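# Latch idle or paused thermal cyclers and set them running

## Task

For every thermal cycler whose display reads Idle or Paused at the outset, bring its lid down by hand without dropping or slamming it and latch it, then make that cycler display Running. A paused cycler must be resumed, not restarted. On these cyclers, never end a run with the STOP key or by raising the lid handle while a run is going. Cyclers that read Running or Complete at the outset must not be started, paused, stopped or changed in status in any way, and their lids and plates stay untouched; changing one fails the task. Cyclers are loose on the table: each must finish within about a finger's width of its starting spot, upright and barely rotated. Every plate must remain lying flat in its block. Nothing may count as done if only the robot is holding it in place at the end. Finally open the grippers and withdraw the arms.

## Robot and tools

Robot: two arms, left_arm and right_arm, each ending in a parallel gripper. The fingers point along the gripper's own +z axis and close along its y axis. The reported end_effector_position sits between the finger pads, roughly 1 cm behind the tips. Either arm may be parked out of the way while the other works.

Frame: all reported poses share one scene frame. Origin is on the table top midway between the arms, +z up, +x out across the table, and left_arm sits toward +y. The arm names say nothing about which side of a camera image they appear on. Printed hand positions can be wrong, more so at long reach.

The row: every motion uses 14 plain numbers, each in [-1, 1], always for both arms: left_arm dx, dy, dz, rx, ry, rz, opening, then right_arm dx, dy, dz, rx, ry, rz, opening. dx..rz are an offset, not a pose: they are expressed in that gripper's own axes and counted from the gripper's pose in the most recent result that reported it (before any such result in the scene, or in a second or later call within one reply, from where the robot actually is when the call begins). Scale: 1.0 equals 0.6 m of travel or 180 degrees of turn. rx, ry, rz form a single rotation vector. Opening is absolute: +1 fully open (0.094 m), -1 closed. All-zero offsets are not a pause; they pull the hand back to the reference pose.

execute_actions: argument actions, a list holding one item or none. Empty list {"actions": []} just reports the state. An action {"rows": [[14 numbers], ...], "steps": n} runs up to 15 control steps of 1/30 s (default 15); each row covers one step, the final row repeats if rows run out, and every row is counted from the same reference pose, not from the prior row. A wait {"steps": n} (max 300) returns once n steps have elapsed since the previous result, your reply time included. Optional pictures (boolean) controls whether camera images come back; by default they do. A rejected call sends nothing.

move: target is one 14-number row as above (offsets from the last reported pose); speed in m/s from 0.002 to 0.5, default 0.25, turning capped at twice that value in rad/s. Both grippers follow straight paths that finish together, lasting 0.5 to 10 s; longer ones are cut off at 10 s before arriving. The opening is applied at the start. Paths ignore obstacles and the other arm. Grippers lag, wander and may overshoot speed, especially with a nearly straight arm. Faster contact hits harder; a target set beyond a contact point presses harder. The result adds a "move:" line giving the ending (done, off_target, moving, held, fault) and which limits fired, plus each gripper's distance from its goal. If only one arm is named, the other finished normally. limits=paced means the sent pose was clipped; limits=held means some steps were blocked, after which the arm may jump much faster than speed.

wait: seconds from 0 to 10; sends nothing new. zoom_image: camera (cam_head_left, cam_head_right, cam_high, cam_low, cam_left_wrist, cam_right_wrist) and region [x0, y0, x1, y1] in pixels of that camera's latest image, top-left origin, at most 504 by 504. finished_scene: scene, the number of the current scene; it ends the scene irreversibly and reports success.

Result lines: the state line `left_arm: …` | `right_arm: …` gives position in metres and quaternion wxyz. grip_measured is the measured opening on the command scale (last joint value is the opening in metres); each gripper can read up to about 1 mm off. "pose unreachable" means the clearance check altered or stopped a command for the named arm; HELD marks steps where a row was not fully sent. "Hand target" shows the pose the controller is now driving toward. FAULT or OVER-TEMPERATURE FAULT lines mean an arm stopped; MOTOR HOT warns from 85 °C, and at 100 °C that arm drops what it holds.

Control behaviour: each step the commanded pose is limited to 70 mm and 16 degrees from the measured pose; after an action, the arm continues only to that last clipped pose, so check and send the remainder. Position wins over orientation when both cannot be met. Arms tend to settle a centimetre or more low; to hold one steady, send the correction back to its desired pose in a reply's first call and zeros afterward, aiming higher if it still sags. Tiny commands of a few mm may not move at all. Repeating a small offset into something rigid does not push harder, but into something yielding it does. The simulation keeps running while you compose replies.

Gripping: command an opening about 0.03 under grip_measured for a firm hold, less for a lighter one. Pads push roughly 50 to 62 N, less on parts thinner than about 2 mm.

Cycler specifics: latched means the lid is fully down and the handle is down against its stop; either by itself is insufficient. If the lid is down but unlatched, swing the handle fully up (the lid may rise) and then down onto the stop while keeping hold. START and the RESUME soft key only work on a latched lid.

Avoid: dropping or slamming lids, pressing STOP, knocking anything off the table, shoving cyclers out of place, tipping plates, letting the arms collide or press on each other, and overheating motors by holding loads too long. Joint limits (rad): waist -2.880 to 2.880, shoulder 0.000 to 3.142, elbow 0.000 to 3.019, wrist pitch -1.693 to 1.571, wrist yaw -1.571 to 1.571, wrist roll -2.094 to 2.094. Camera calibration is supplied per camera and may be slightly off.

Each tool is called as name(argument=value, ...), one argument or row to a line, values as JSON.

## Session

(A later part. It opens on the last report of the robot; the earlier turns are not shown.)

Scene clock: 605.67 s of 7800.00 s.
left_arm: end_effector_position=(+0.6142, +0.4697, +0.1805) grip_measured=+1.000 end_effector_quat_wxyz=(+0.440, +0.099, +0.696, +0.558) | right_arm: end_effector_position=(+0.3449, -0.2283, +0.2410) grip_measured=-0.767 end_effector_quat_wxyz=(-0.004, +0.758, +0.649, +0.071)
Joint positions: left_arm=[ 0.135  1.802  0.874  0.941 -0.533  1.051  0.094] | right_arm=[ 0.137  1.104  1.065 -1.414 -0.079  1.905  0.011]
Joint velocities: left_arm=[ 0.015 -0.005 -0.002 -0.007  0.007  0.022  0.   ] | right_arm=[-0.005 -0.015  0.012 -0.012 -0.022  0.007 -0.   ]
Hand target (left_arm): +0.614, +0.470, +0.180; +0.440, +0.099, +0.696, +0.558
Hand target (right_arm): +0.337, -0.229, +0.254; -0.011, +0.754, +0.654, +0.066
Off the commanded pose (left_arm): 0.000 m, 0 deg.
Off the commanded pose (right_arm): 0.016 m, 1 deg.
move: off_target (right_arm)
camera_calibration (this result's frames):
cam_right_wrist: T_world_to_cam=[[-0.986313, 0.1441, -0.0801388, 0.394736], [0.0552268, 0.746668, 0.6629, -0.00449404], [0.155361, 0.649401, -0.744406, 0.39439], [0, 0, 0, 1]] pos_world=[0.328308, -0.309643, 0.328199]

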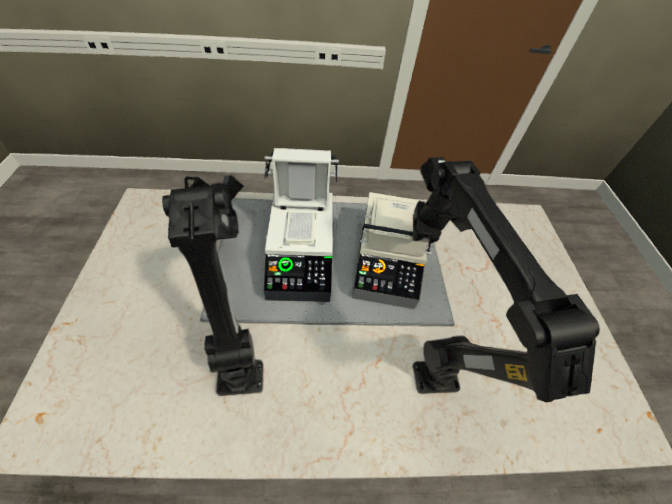

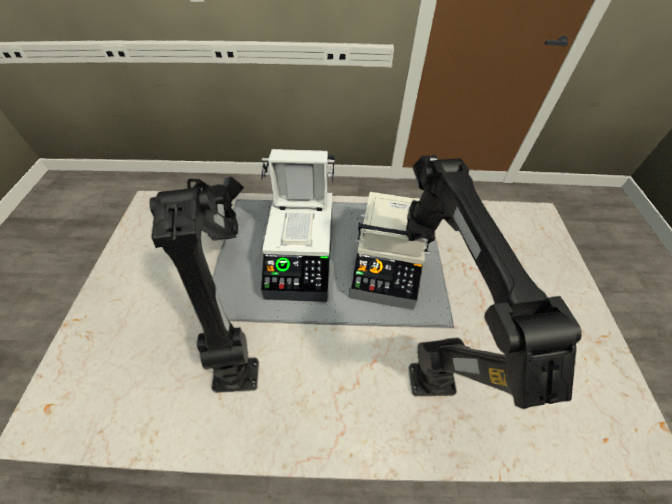

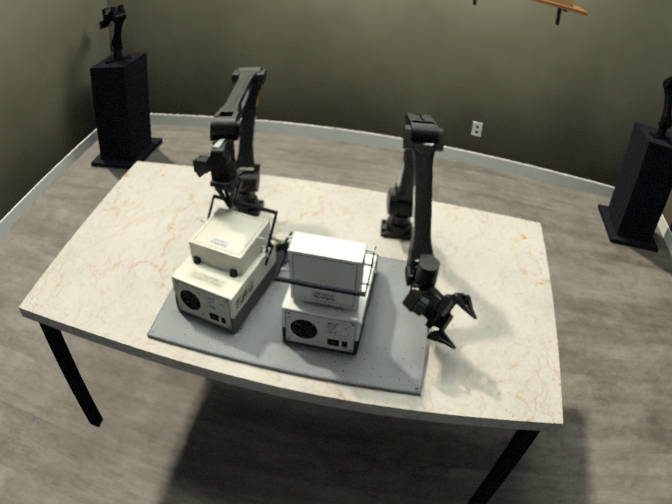

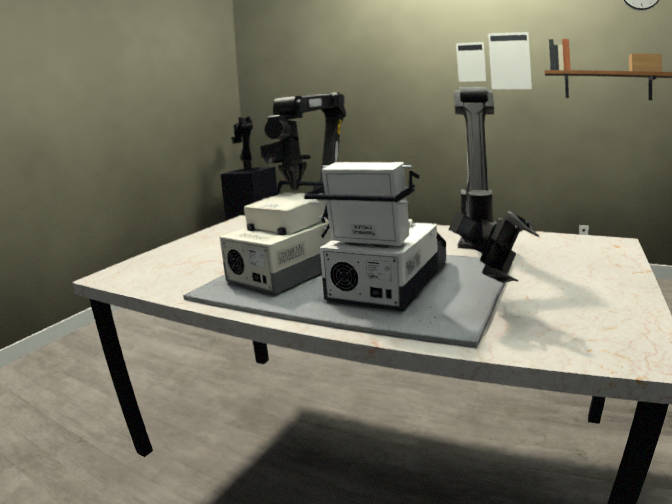

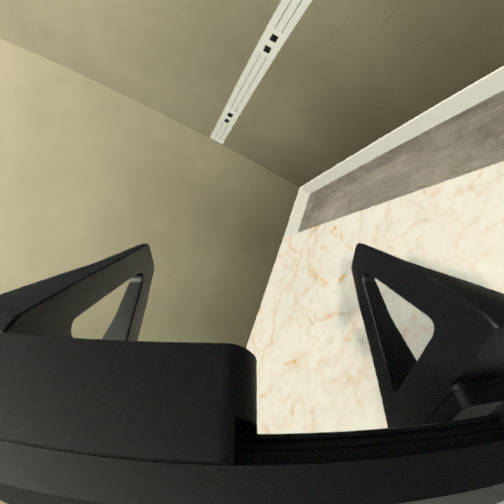

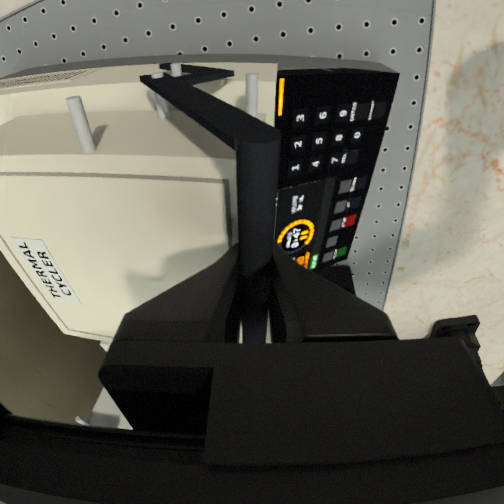

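Accidentally regripped nearer the tips, now past the lid edge. Push down along the arc.

move(
  target=[0,0,0,0,0,0,1,0,-0.04,0.06,0,0,0,-0.8],
  speed=0.03,
)

move(
  target=[0,0,0,0,0,0,1,0,-0.03,0.08,0,0,0,-0.8],
  speed=0.03,
)

move(
  target=[0,0,0,0,0,0,1,0,-0.02,0.08,0,0,0,-0.8],
  speed=0.03,
)

Scene clock: 614.90 s of 7800.00 s.
left_arm: end_effector_position=(+0.6142, +0.4697, +0.1805) grip_measured=+1.000 end_effector_quat_wxyz=(+0.440, +0.099, +0.696, +0.558) | right_arm: end_effector_position=(+0.3371, -0.2267, +0.2309) grip_measured=-0.767 end_effector_quat_wxyz=(+0.020, +0.757, +0.646, +0.098)
Joint positions: left_arm=[ 0.135  1.802  0.874  0.941 -0.533  1.051  0.094] | right_arm=[ 0.155  1.036  0.986 -1.33  -0.062  1.928  0.011]
Joint velocities: left_arm=[-0.015 -0.015  0.012 -0.002 -0.022  0.051  0.   ] | right_arm=[-0.005 -0.005 -0.007 -0.012 -0.007  0.022 -0.   ]
Hand target (left_arm): +0.614, +0.470, +0.180; +0.440, +0.099, +0.696, +0.558
Hand target (right_arm): +0.324, -0.221, +0.205; -0.004, +0.758, +0.648, +0.071
Off the commanded pose (left_arm): 0.000 m, 0 deg.
Off the commanded pose (right_arm): 0.031 m, 4 deg.
After step 90, 4.57 s passed at rest.
move: off_target (right_arm)
camera_calibration (this result's frames):
cam_right_wrist: T_world_to_cam=[[-0.976961, 0.150848, -0.15097, 0.400678], [0.0124905, 0.746592, 0.665165, 0.015297], [0.213052, 0.647954, -0.731276, 0.364239], [0, 0, 0, 1]] pos_world=[0.313654, -0.307873, 0.316675]

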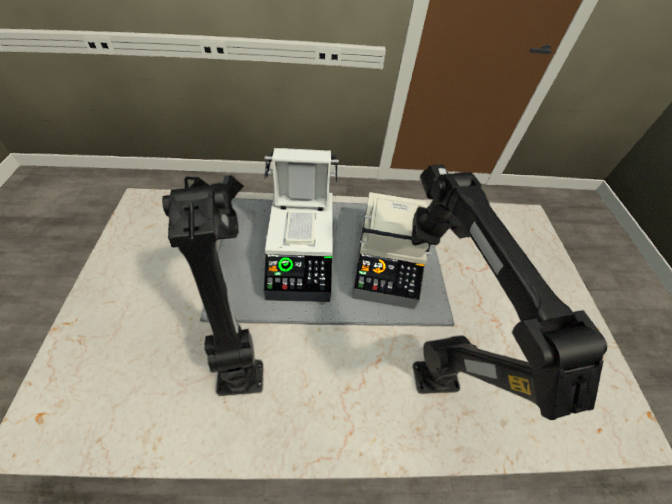

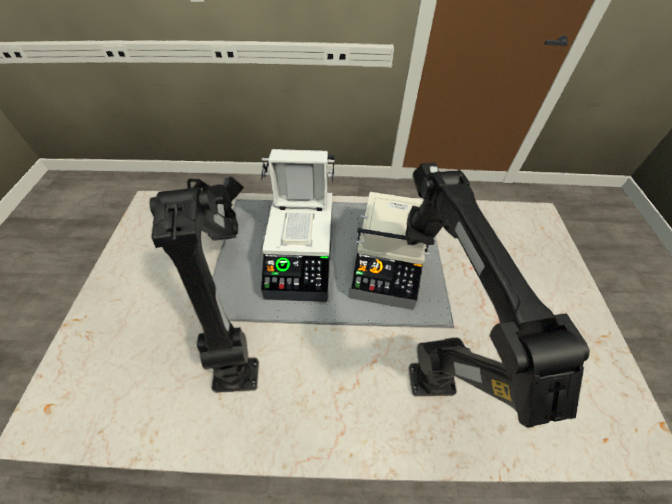

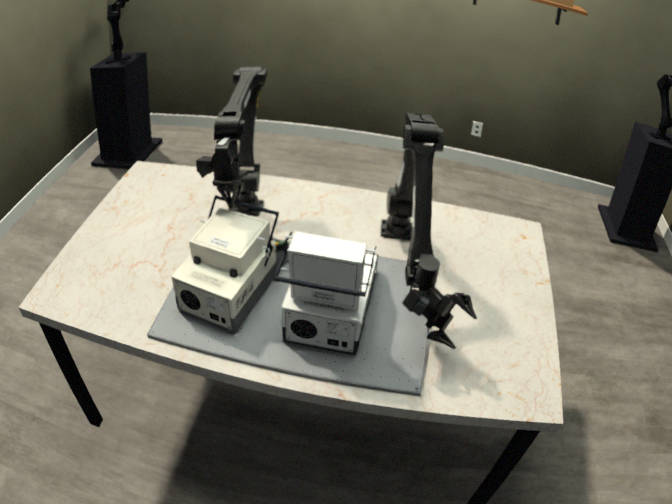

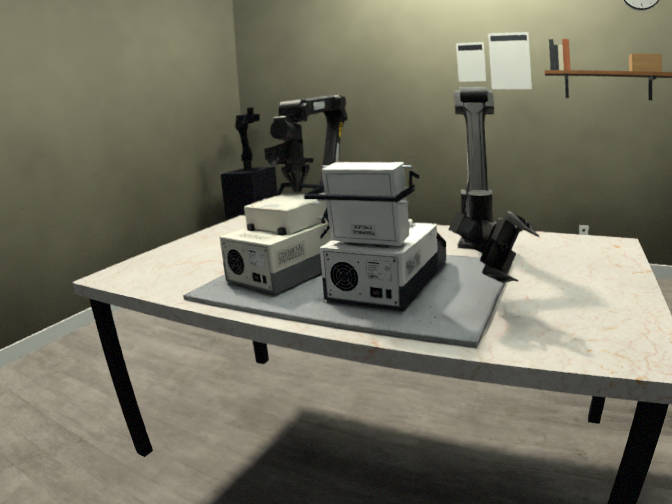

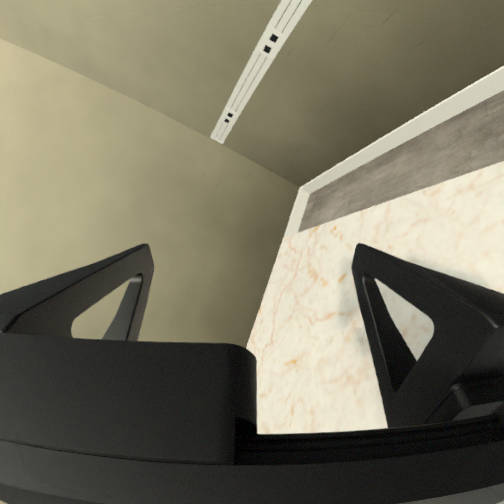

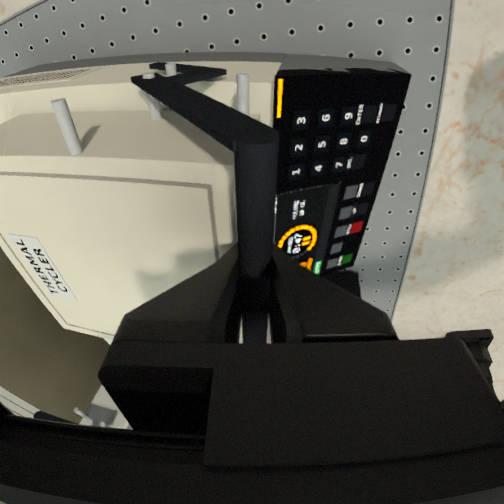

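Scene clock: 616.83 s of 7800.00 s.
left_arm: end_effector_position=(+0.6142, +0.4697, +0.1805) grip_measured=+1.000 end_effector_quat_wxyz=(+0.440, +0.099, +0.696, +0.558) | right_arm: end_effector_position=(+0.3297, -0.2252, +0.2201) grip_measured=-0.767 end_effector_quat_wxyz=(+0.042, +0.753, +0.645, +0.126)
Joint positions: left_arm=[ 0.135  1.802  0.874  0.941 -0.533  1.051  0.094] | right_arm=[ 0.174  0.97   0.907 -1.246 -0.045  1.943  0.011]
Joint velocities: left_arm=[ 0.005 -0.005  0.002 -0.007 -0.007 -0.022  0.   ] | right_arm=[-0.024  0.005  0.007  0.007 -0.066 -0.037  0.   ]
Hand target (left_arm): +0.614, +0.470, +0.180; +0.440, +0.099, +0.696, +0.558
Hand target (right_arm): +0.325, -0.220, +0.184; +0.020, +0.757, +0.646, +0.098
Off the commanded pose (left_arm): 0.000 m, 0 deg.
Off the commanded pose (right_arm): 0.040 m, 4 deg.
move: off_target (right_arm)
camera_calibration (this result's frames):
cam_right_wrist: T_world_to_cam=[[-0.963706, 0.150688, -0.220373, 0.402485], [-0.0355643, 0.745649, 0.665389, 0.0370002], [0.264588, 0.649077, -0.713227, 0.336275], [0, 0, 0, 1]] pos_world=[0.300218, -0.306508, 0.303918]

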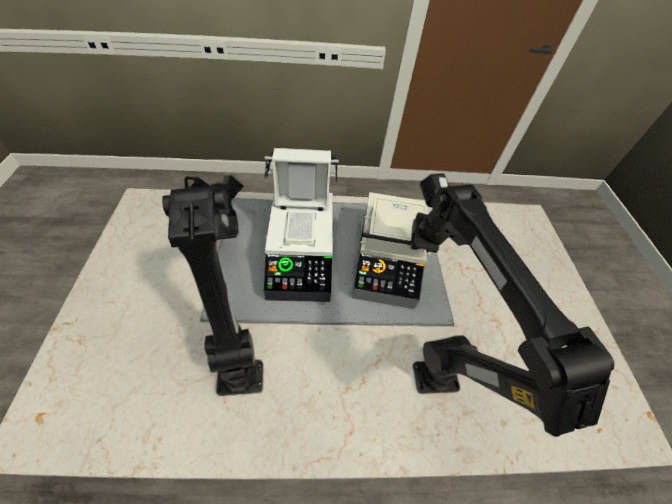

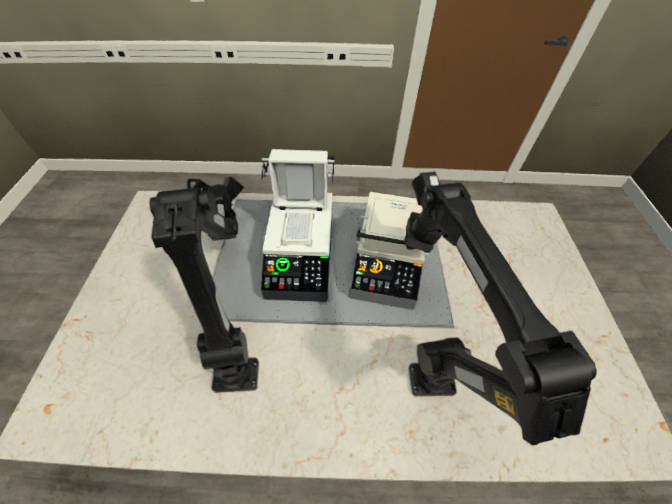

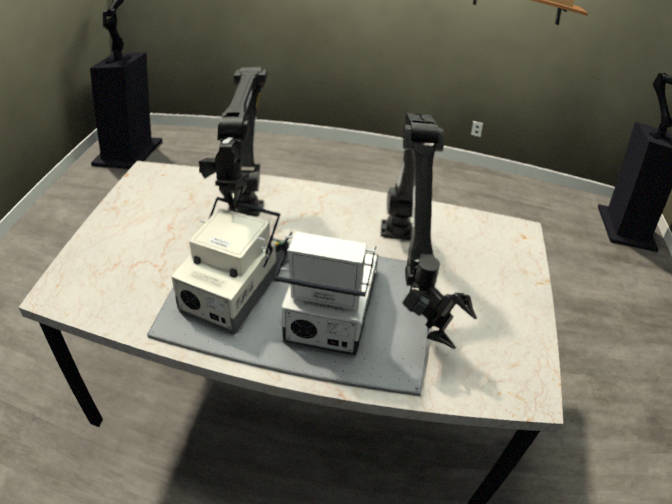

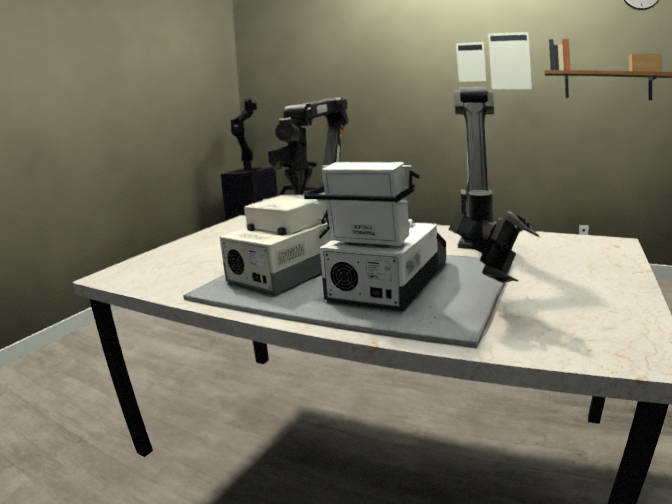

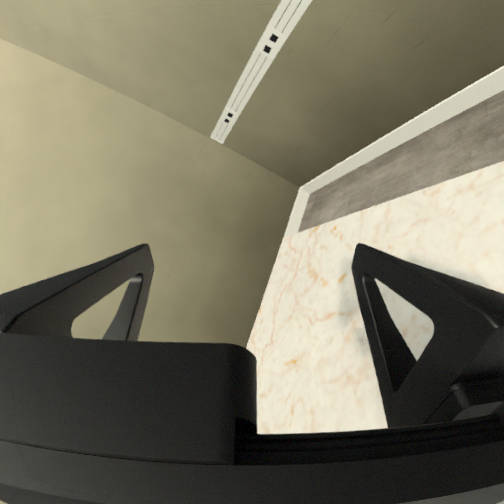

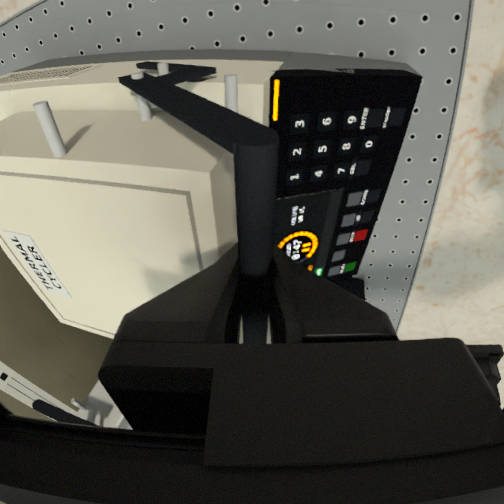

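Scene clock: 618.97 s of 7800.00 s.
left_arm: end_effector_position=(+0.6142, +0.4697, +0.1805) grip_measured=+1.000 end_effector_quat_wxyz=(+0.440, +0.099, +0.696, +0.558) | right_arm: end_effector_position=(+0.3211, -0.2238, +0.2060) grip_measured=-0.767 end_effector_quat_wxyz=(+0.056, +0.749, +0.644, +0.142)
Joint positions: left_arm=[ 0.135  1.802  0.874  0.941 -0.533  1.051  0.094] | right_arm=[ 0.192  0.919  0.834 -1.18  -0.031  1.956  0.011]
Joint velocities: left_arm=[-0.005  0.005  0.002 -0.022 -0.051 -0.022  0.   ] | right_arm=[-0.015 -0.015  0.012 -0.002 -0.037 -0.022 -0.   ]
Hand target (left_arm): +0.614, +0.470, +0.180; +0.440, +0.099, +0.696, +0.558
Hand target (right_arm): +0.326, -0.219, +0.173; +0.042, +0.753, +0.645, +0.125
Off the commanded pose (left_arm): 0.000 m, 0 deg.
Off the commanded pose (right_arm): 0.036 m, 3 deg.
move: off_target (right_arm)
camera_calibration (this result's frames):
cam_right_wrist: T_world_to_cam=[[-0.953327, 0.149151, -0.262528, 0.395925], [-0.066033, 0.745438, 0.663296, 0.0552474], [0.294629, 0.649674, -0.700798, 0.315481], [0, 0, 0, 1]] pos_world=[0.288144, -0.305196, 0.288384]

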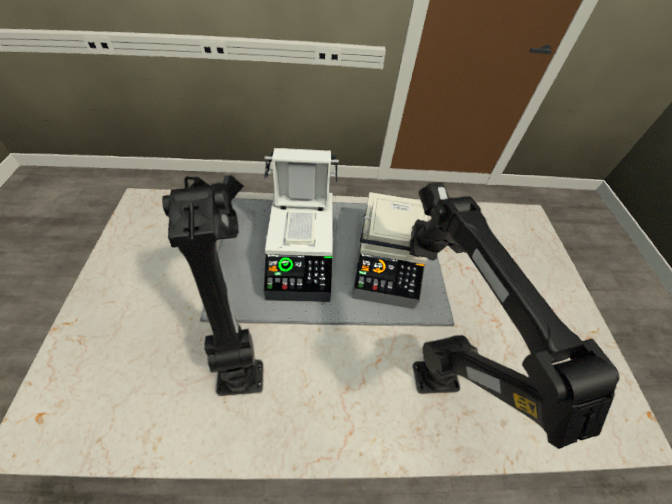

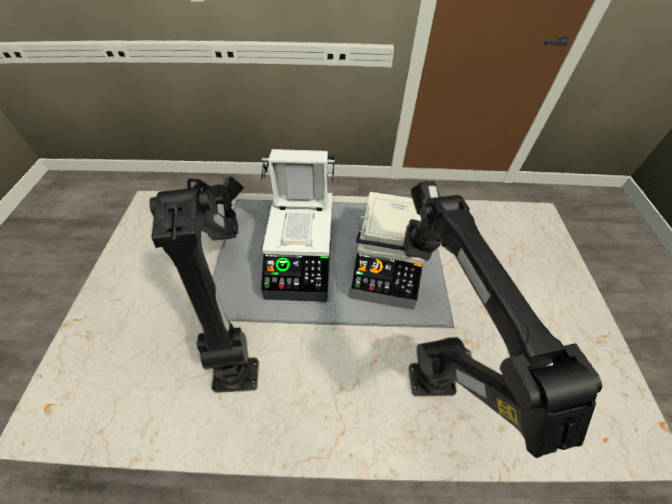

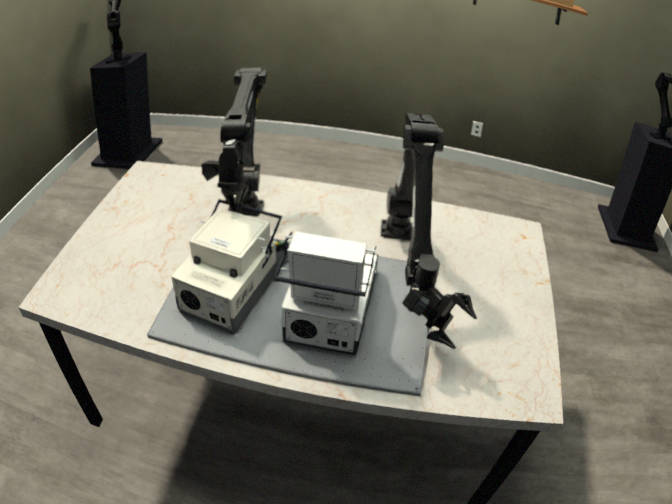

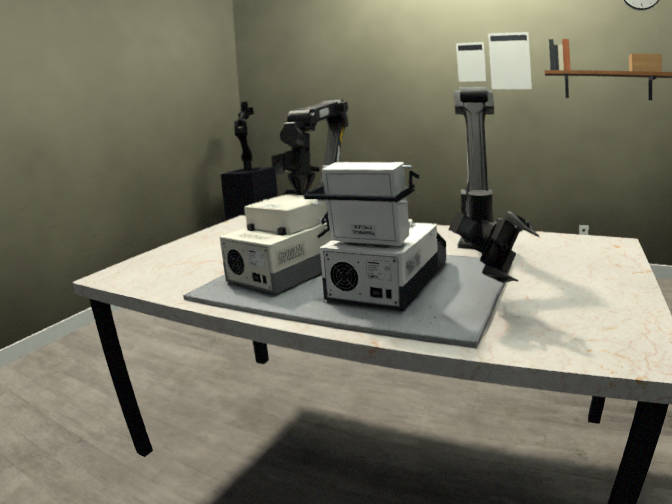

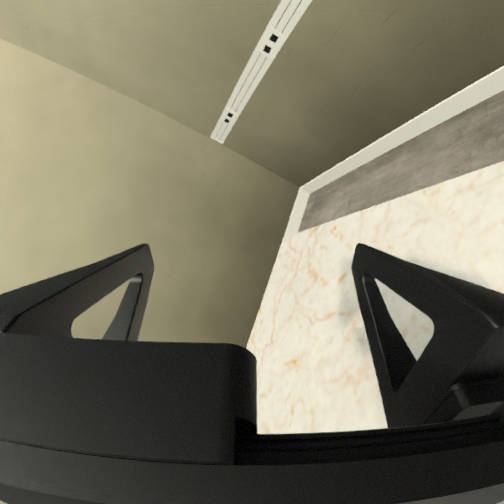

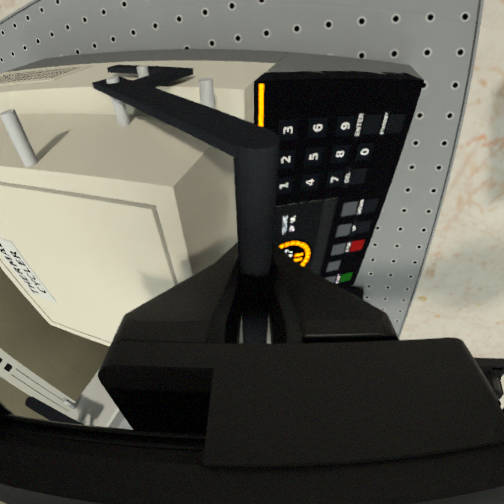

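Progressing with lid down. Continue, straight down: world (−0.005,0,−0.06). z_g≈(.3,.26,−.92), y_g≈(.95,−.07,.29).

move(
  target=[0,0,0,0,0,0,1,-0.02,-0.035,0.09,0,0,0,-0.8],
  speed=0.03,
)

move(
  target=[0,0,0,0,0,0,1,-0.02,-0.025,0.09,0,0,0,-0.8],
  speed=0.03,
)

move(
  target=[0,0,0,0,0,0,1,-0.02,-0.02,0.08,0,0,0,-0.8],
  speed=0.03,
)

zoom_image(
  camera="cam_head_left",
  region=[330,170,480,320],
)

Scene clock: 627.17 s of 7800.00 s.
left_arm: end_effector_position=(+0.6142, +0.4697, +0.1805) grip_measured=+1.000 end_effector_quat_wxyz=(+0.440, +0.099, +0.696, +0.558) | right_arm: end_effector_position=(+0.3095, -0.2220, +0.1751) grip_measured=-0.770 end_effector_quat_wxyz=(+0.054, +0.745, +0.646, +0.158)
Joint positions: left_arm=[ 0.135  1.802  0.874  0.941 -0.533  1.051  0.094] | right_arm=[ 0.198  0.877  0.725 -1.086 -0.048  1.957  0.011]
Joint velocities: left_arm=[-0.005 -0.005  0.007 -0.022  0.007 -0.066  0.   ] | right_arm=[-0.005 -0.005 -0.007 -0.017  0.022 -0.081 -0.   ]
Hand target (left_arm): +0.614, +0.470, +0.180; +0.440, +0.099, +0.696, +0.558
Hand target (right_arm): +0.312, -0.226, +0.149; +0.056, +0.749, +0.644, +0.142
Off the commanded pose (left_arm): 0.000 m, 0 deg.
Off the commanded pose (right_arm): 0.029 m, 2 deg.
After step 90, 3.00 s passed at rest.
move: off_target (right_arm)
camera_calibration (this result's frames):
cam_right_wrist: T_world_to_cam=[[-0.94875, 0.145697, -0.28044, 0.377362], [-0.0882266, 0.729997, 0.677731, 0.0745288], [0.303464, 0.66774, -0.67973, 0.293676], [0, 0, 0, 1]] pos_world=[0.275477, -0.305485, 0.254938]

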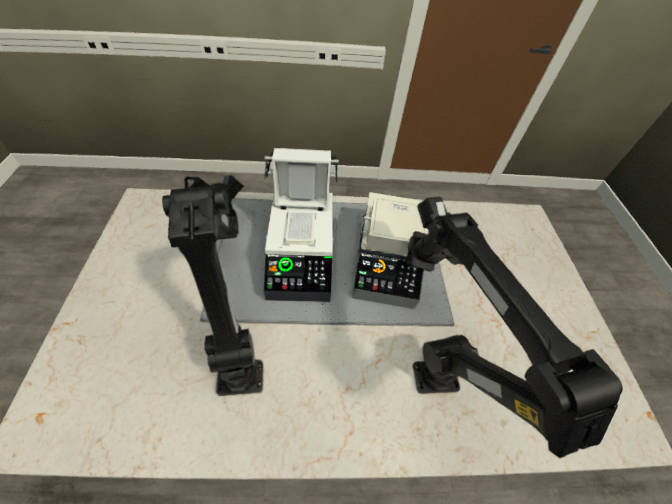

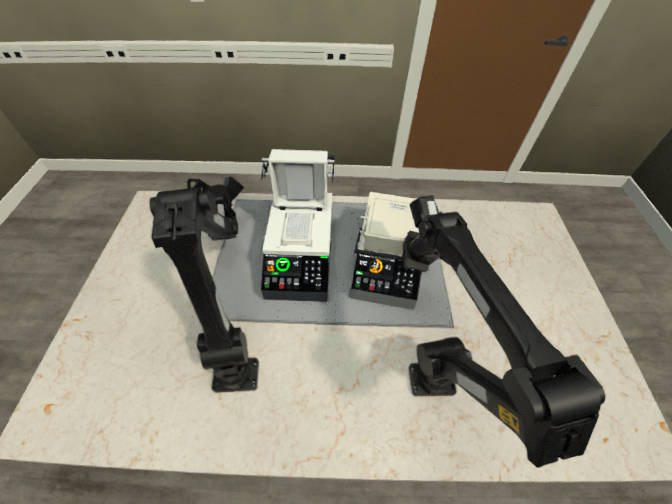

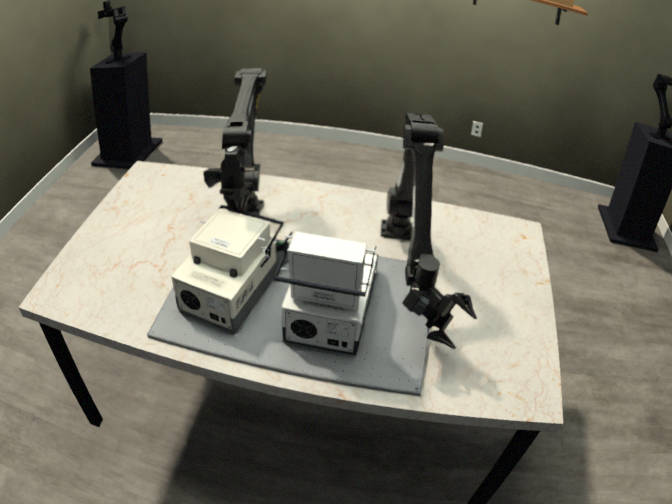

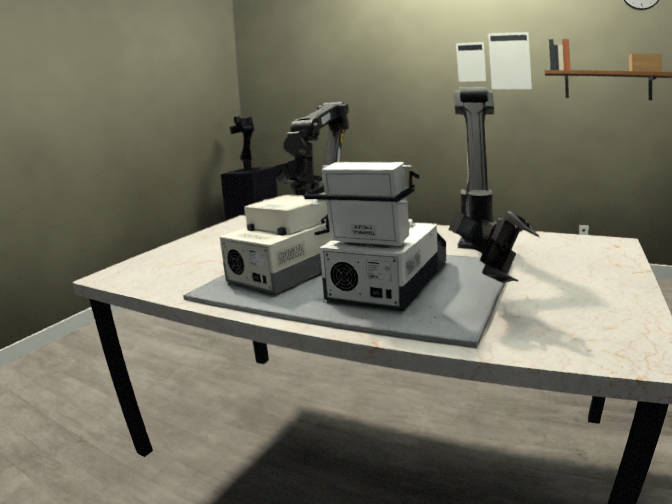

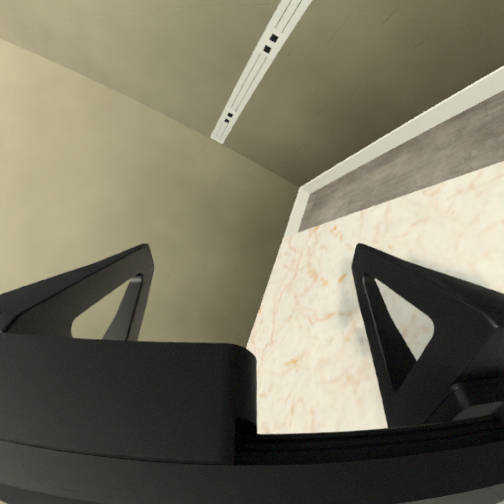

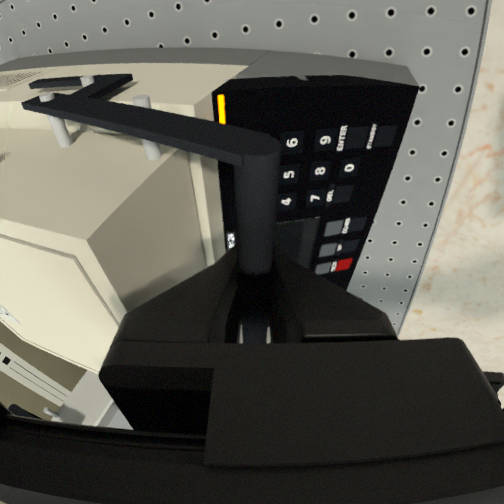

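Scene clock: 629.30 s of 7800.00 s.
left_arm: end_effector_position=(+0.6142, +0.4697, +0.1805) grip_measured=+1.000 end_effector_quat_wxyz=(+0.440, +0.099, +0.696, +0.558) | right_arm: end_effector_position=(+0.3102, -0.2214, +0.1738) grip_measured=-0.770 end_effector_quat_wxyz=(+0.073, +0.737, +0.642, +0.196)
Joint positions: left_arm=[ 0.135  1.802  0.874  0.941 -0.533  1.051  0.094] | right_arm=[ 0.198  0.818  0.673 -1.006 -0.05   1.954  0.011]
Joint velocities: left_arm=[-0.015 -0.005 -0.012 -0.012  0.007  0.007  0.   ] | right_arm=[-0.015 -0.005 -0.012  0.007 -0.095  0.051 -0.001]
Hand target (left_arm): +0.614, +0.470, +0.180; +0.440, +0.099, +0.696, +0.558
Hand target (right_arm): +0.302, -0.226, +0.123; +0.054, +0.745, +0.646, +0.158
Off the commanded pose (left_arm): 0.000 m, 0 deg.
Off the commanded pose (right_arm): 0.056 m, 5 deg.
move: off_target (right_arm)
camera_calibration (this result's frames):
cam_right_wrist: T_world_to_cam=[[-0.922206, 0.149442, -0.356655, 0.383484], [-0.148379, 0.714959, 0.683241, 0.089437], [0.357099, 0.683009, -0.637165, 0.27149], [0, 0, 0, 1]] pos_world=[0.269973, -0.306683, 0.248648]

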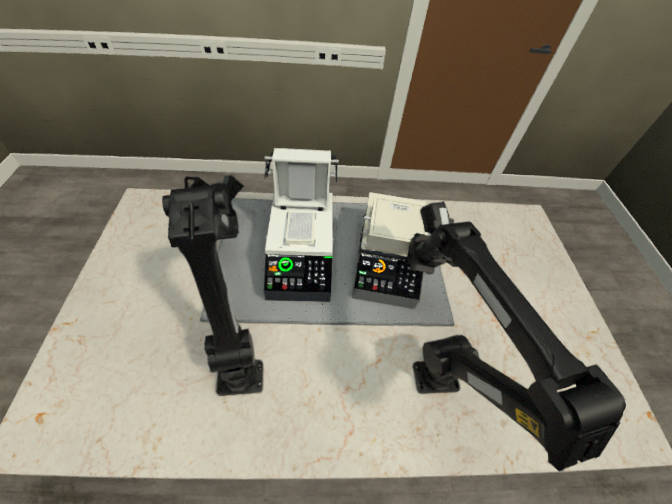

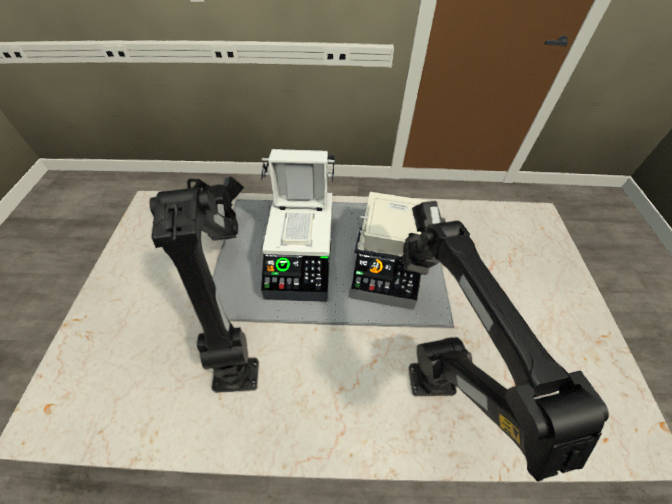

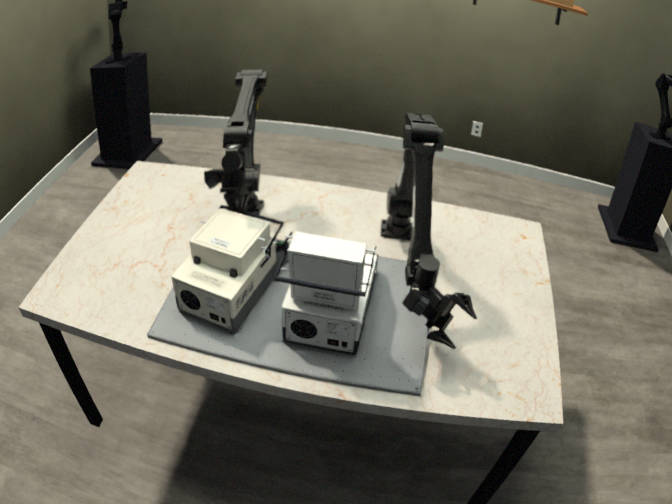

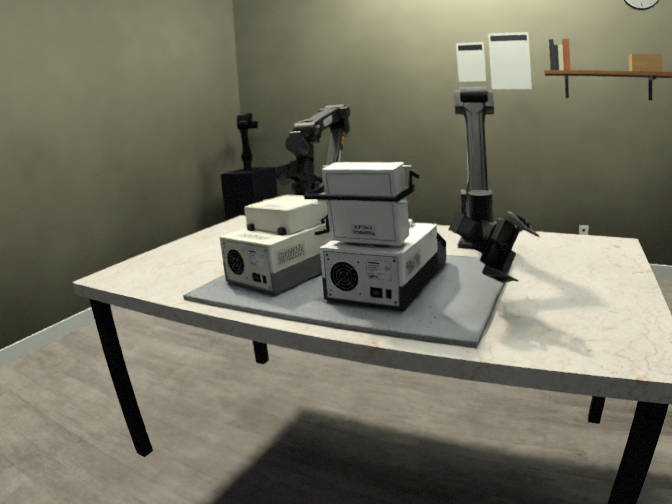

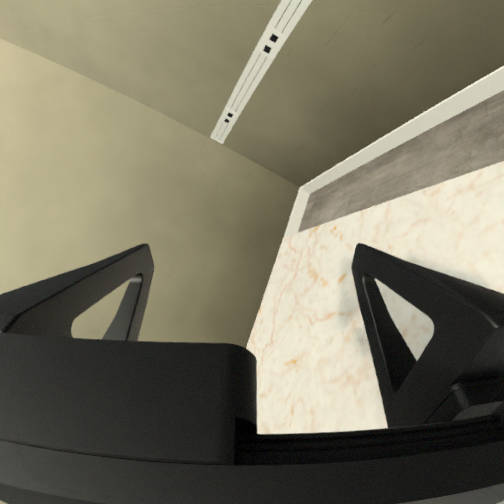

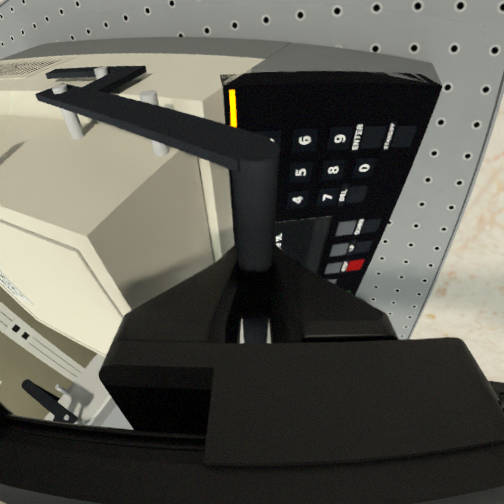

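Scene clock: 631.23 s of 7800.00 s.
left_arm: end_effector_position=(+0.6142, +0.4697, +0.1805) grip_measured=+1.000 end_effector_quat_wxyz=(+0.440, +0.099, +0.696, +0.558) | right_arm: end_effector_position=(+0.3114, -0.2211, +0.1743) grip_measured=-0.771 end_effector_quat_wxyz=(+0.088, +0.728, +0.641, +0.226)
Joint positions: left_arm=[ 0.135  1.802  0.874  0.941 -0.533  1.051  0.094] | right_arm=[ 0.195  0.774  0.636 -0.946 -0.055  1.943  0.011]
Joint velocities: left_arm=[-0.015 -0.005 -0.007 -0.002  0.051  0.037  0.   ] | right_arm=[-0.005 -0.015  0.002 -0.002 -0.051  0.051  0.   ]
Hand target (left_arm): +0.614, +0.470, +0.180; +0.440, +0.099, +0.696, +0.558
Hand target (right_arm): +0.308, -0.225, +0.128; +0.073, +0.737, +0.642, +0.196
Off the commanded pose (left_arm): 0.000 m, 0 deg.
Off the commanded pose (right_arm): 0.051 m, 4 deg.
move: off_target (right_arm)
camera_calibration (this result's frames):
cam_right_wrist: T_world_to_cam=[[-0.89816, 0.146762, -0.414451, 0.386719], [-0.20014, 0.702842, 0.68261, 0.102563], [0.391475, 0.696041, -0.601892, 0.257157], [0, 0, 0, 1]] pos_world=[0.267193, -0.307833, 0.245046]

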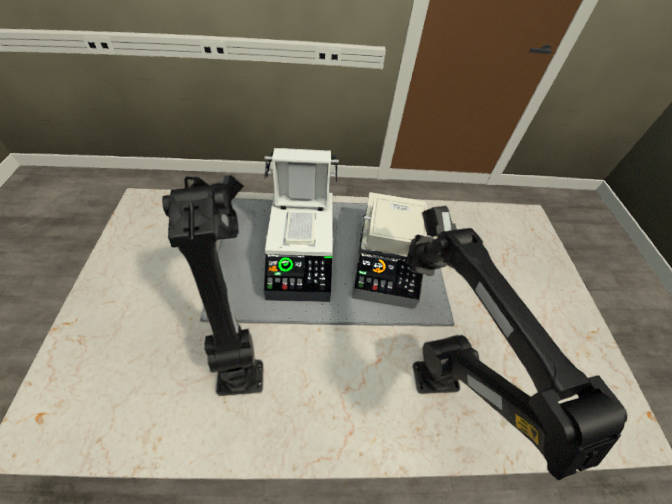

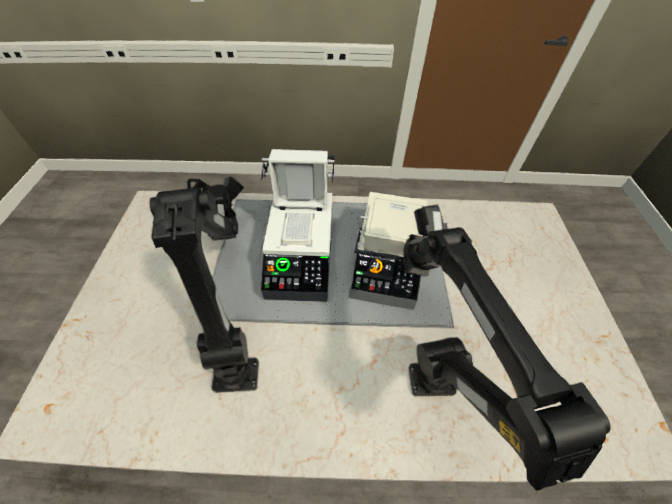

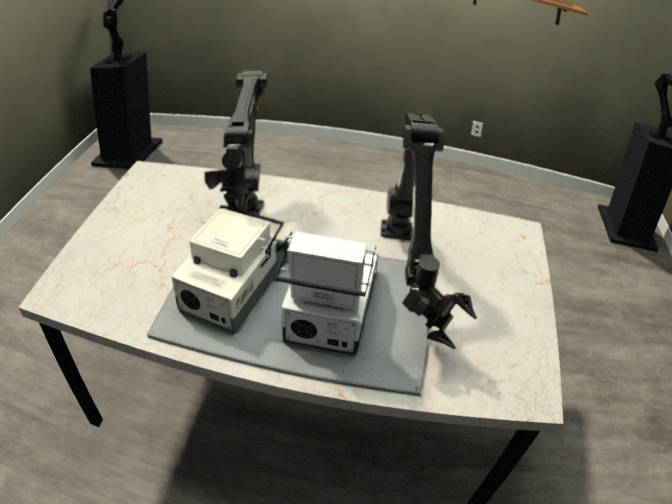

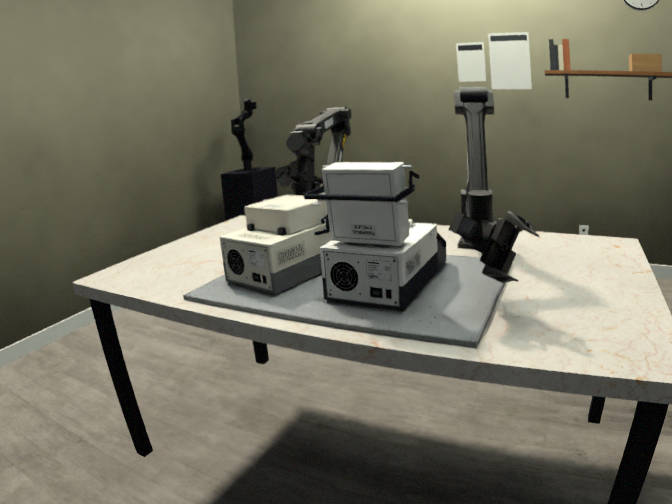

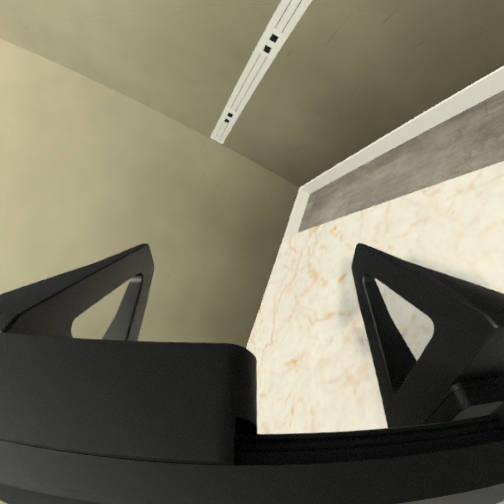

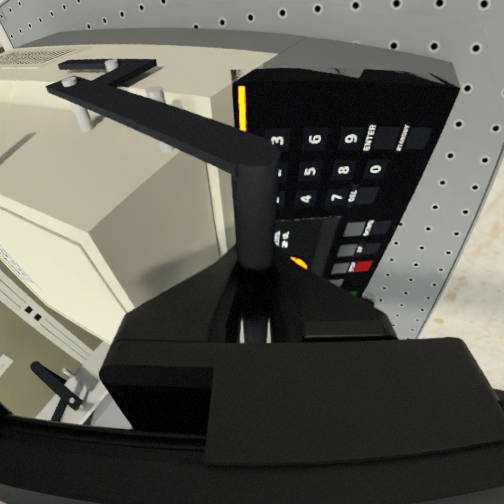

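Region (330, 170, 480, 320) of cam_head_left's 672x504 image, scaled by 3.360, with more detail than that image has.

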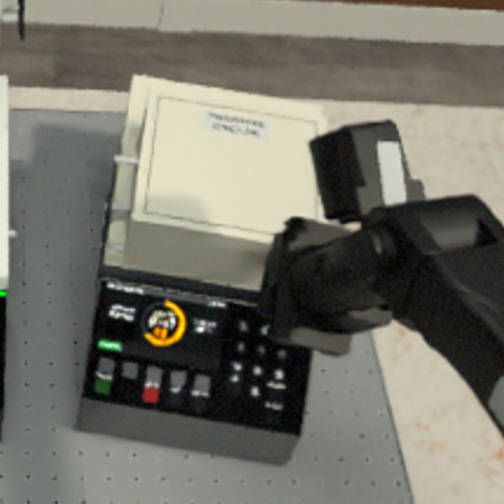

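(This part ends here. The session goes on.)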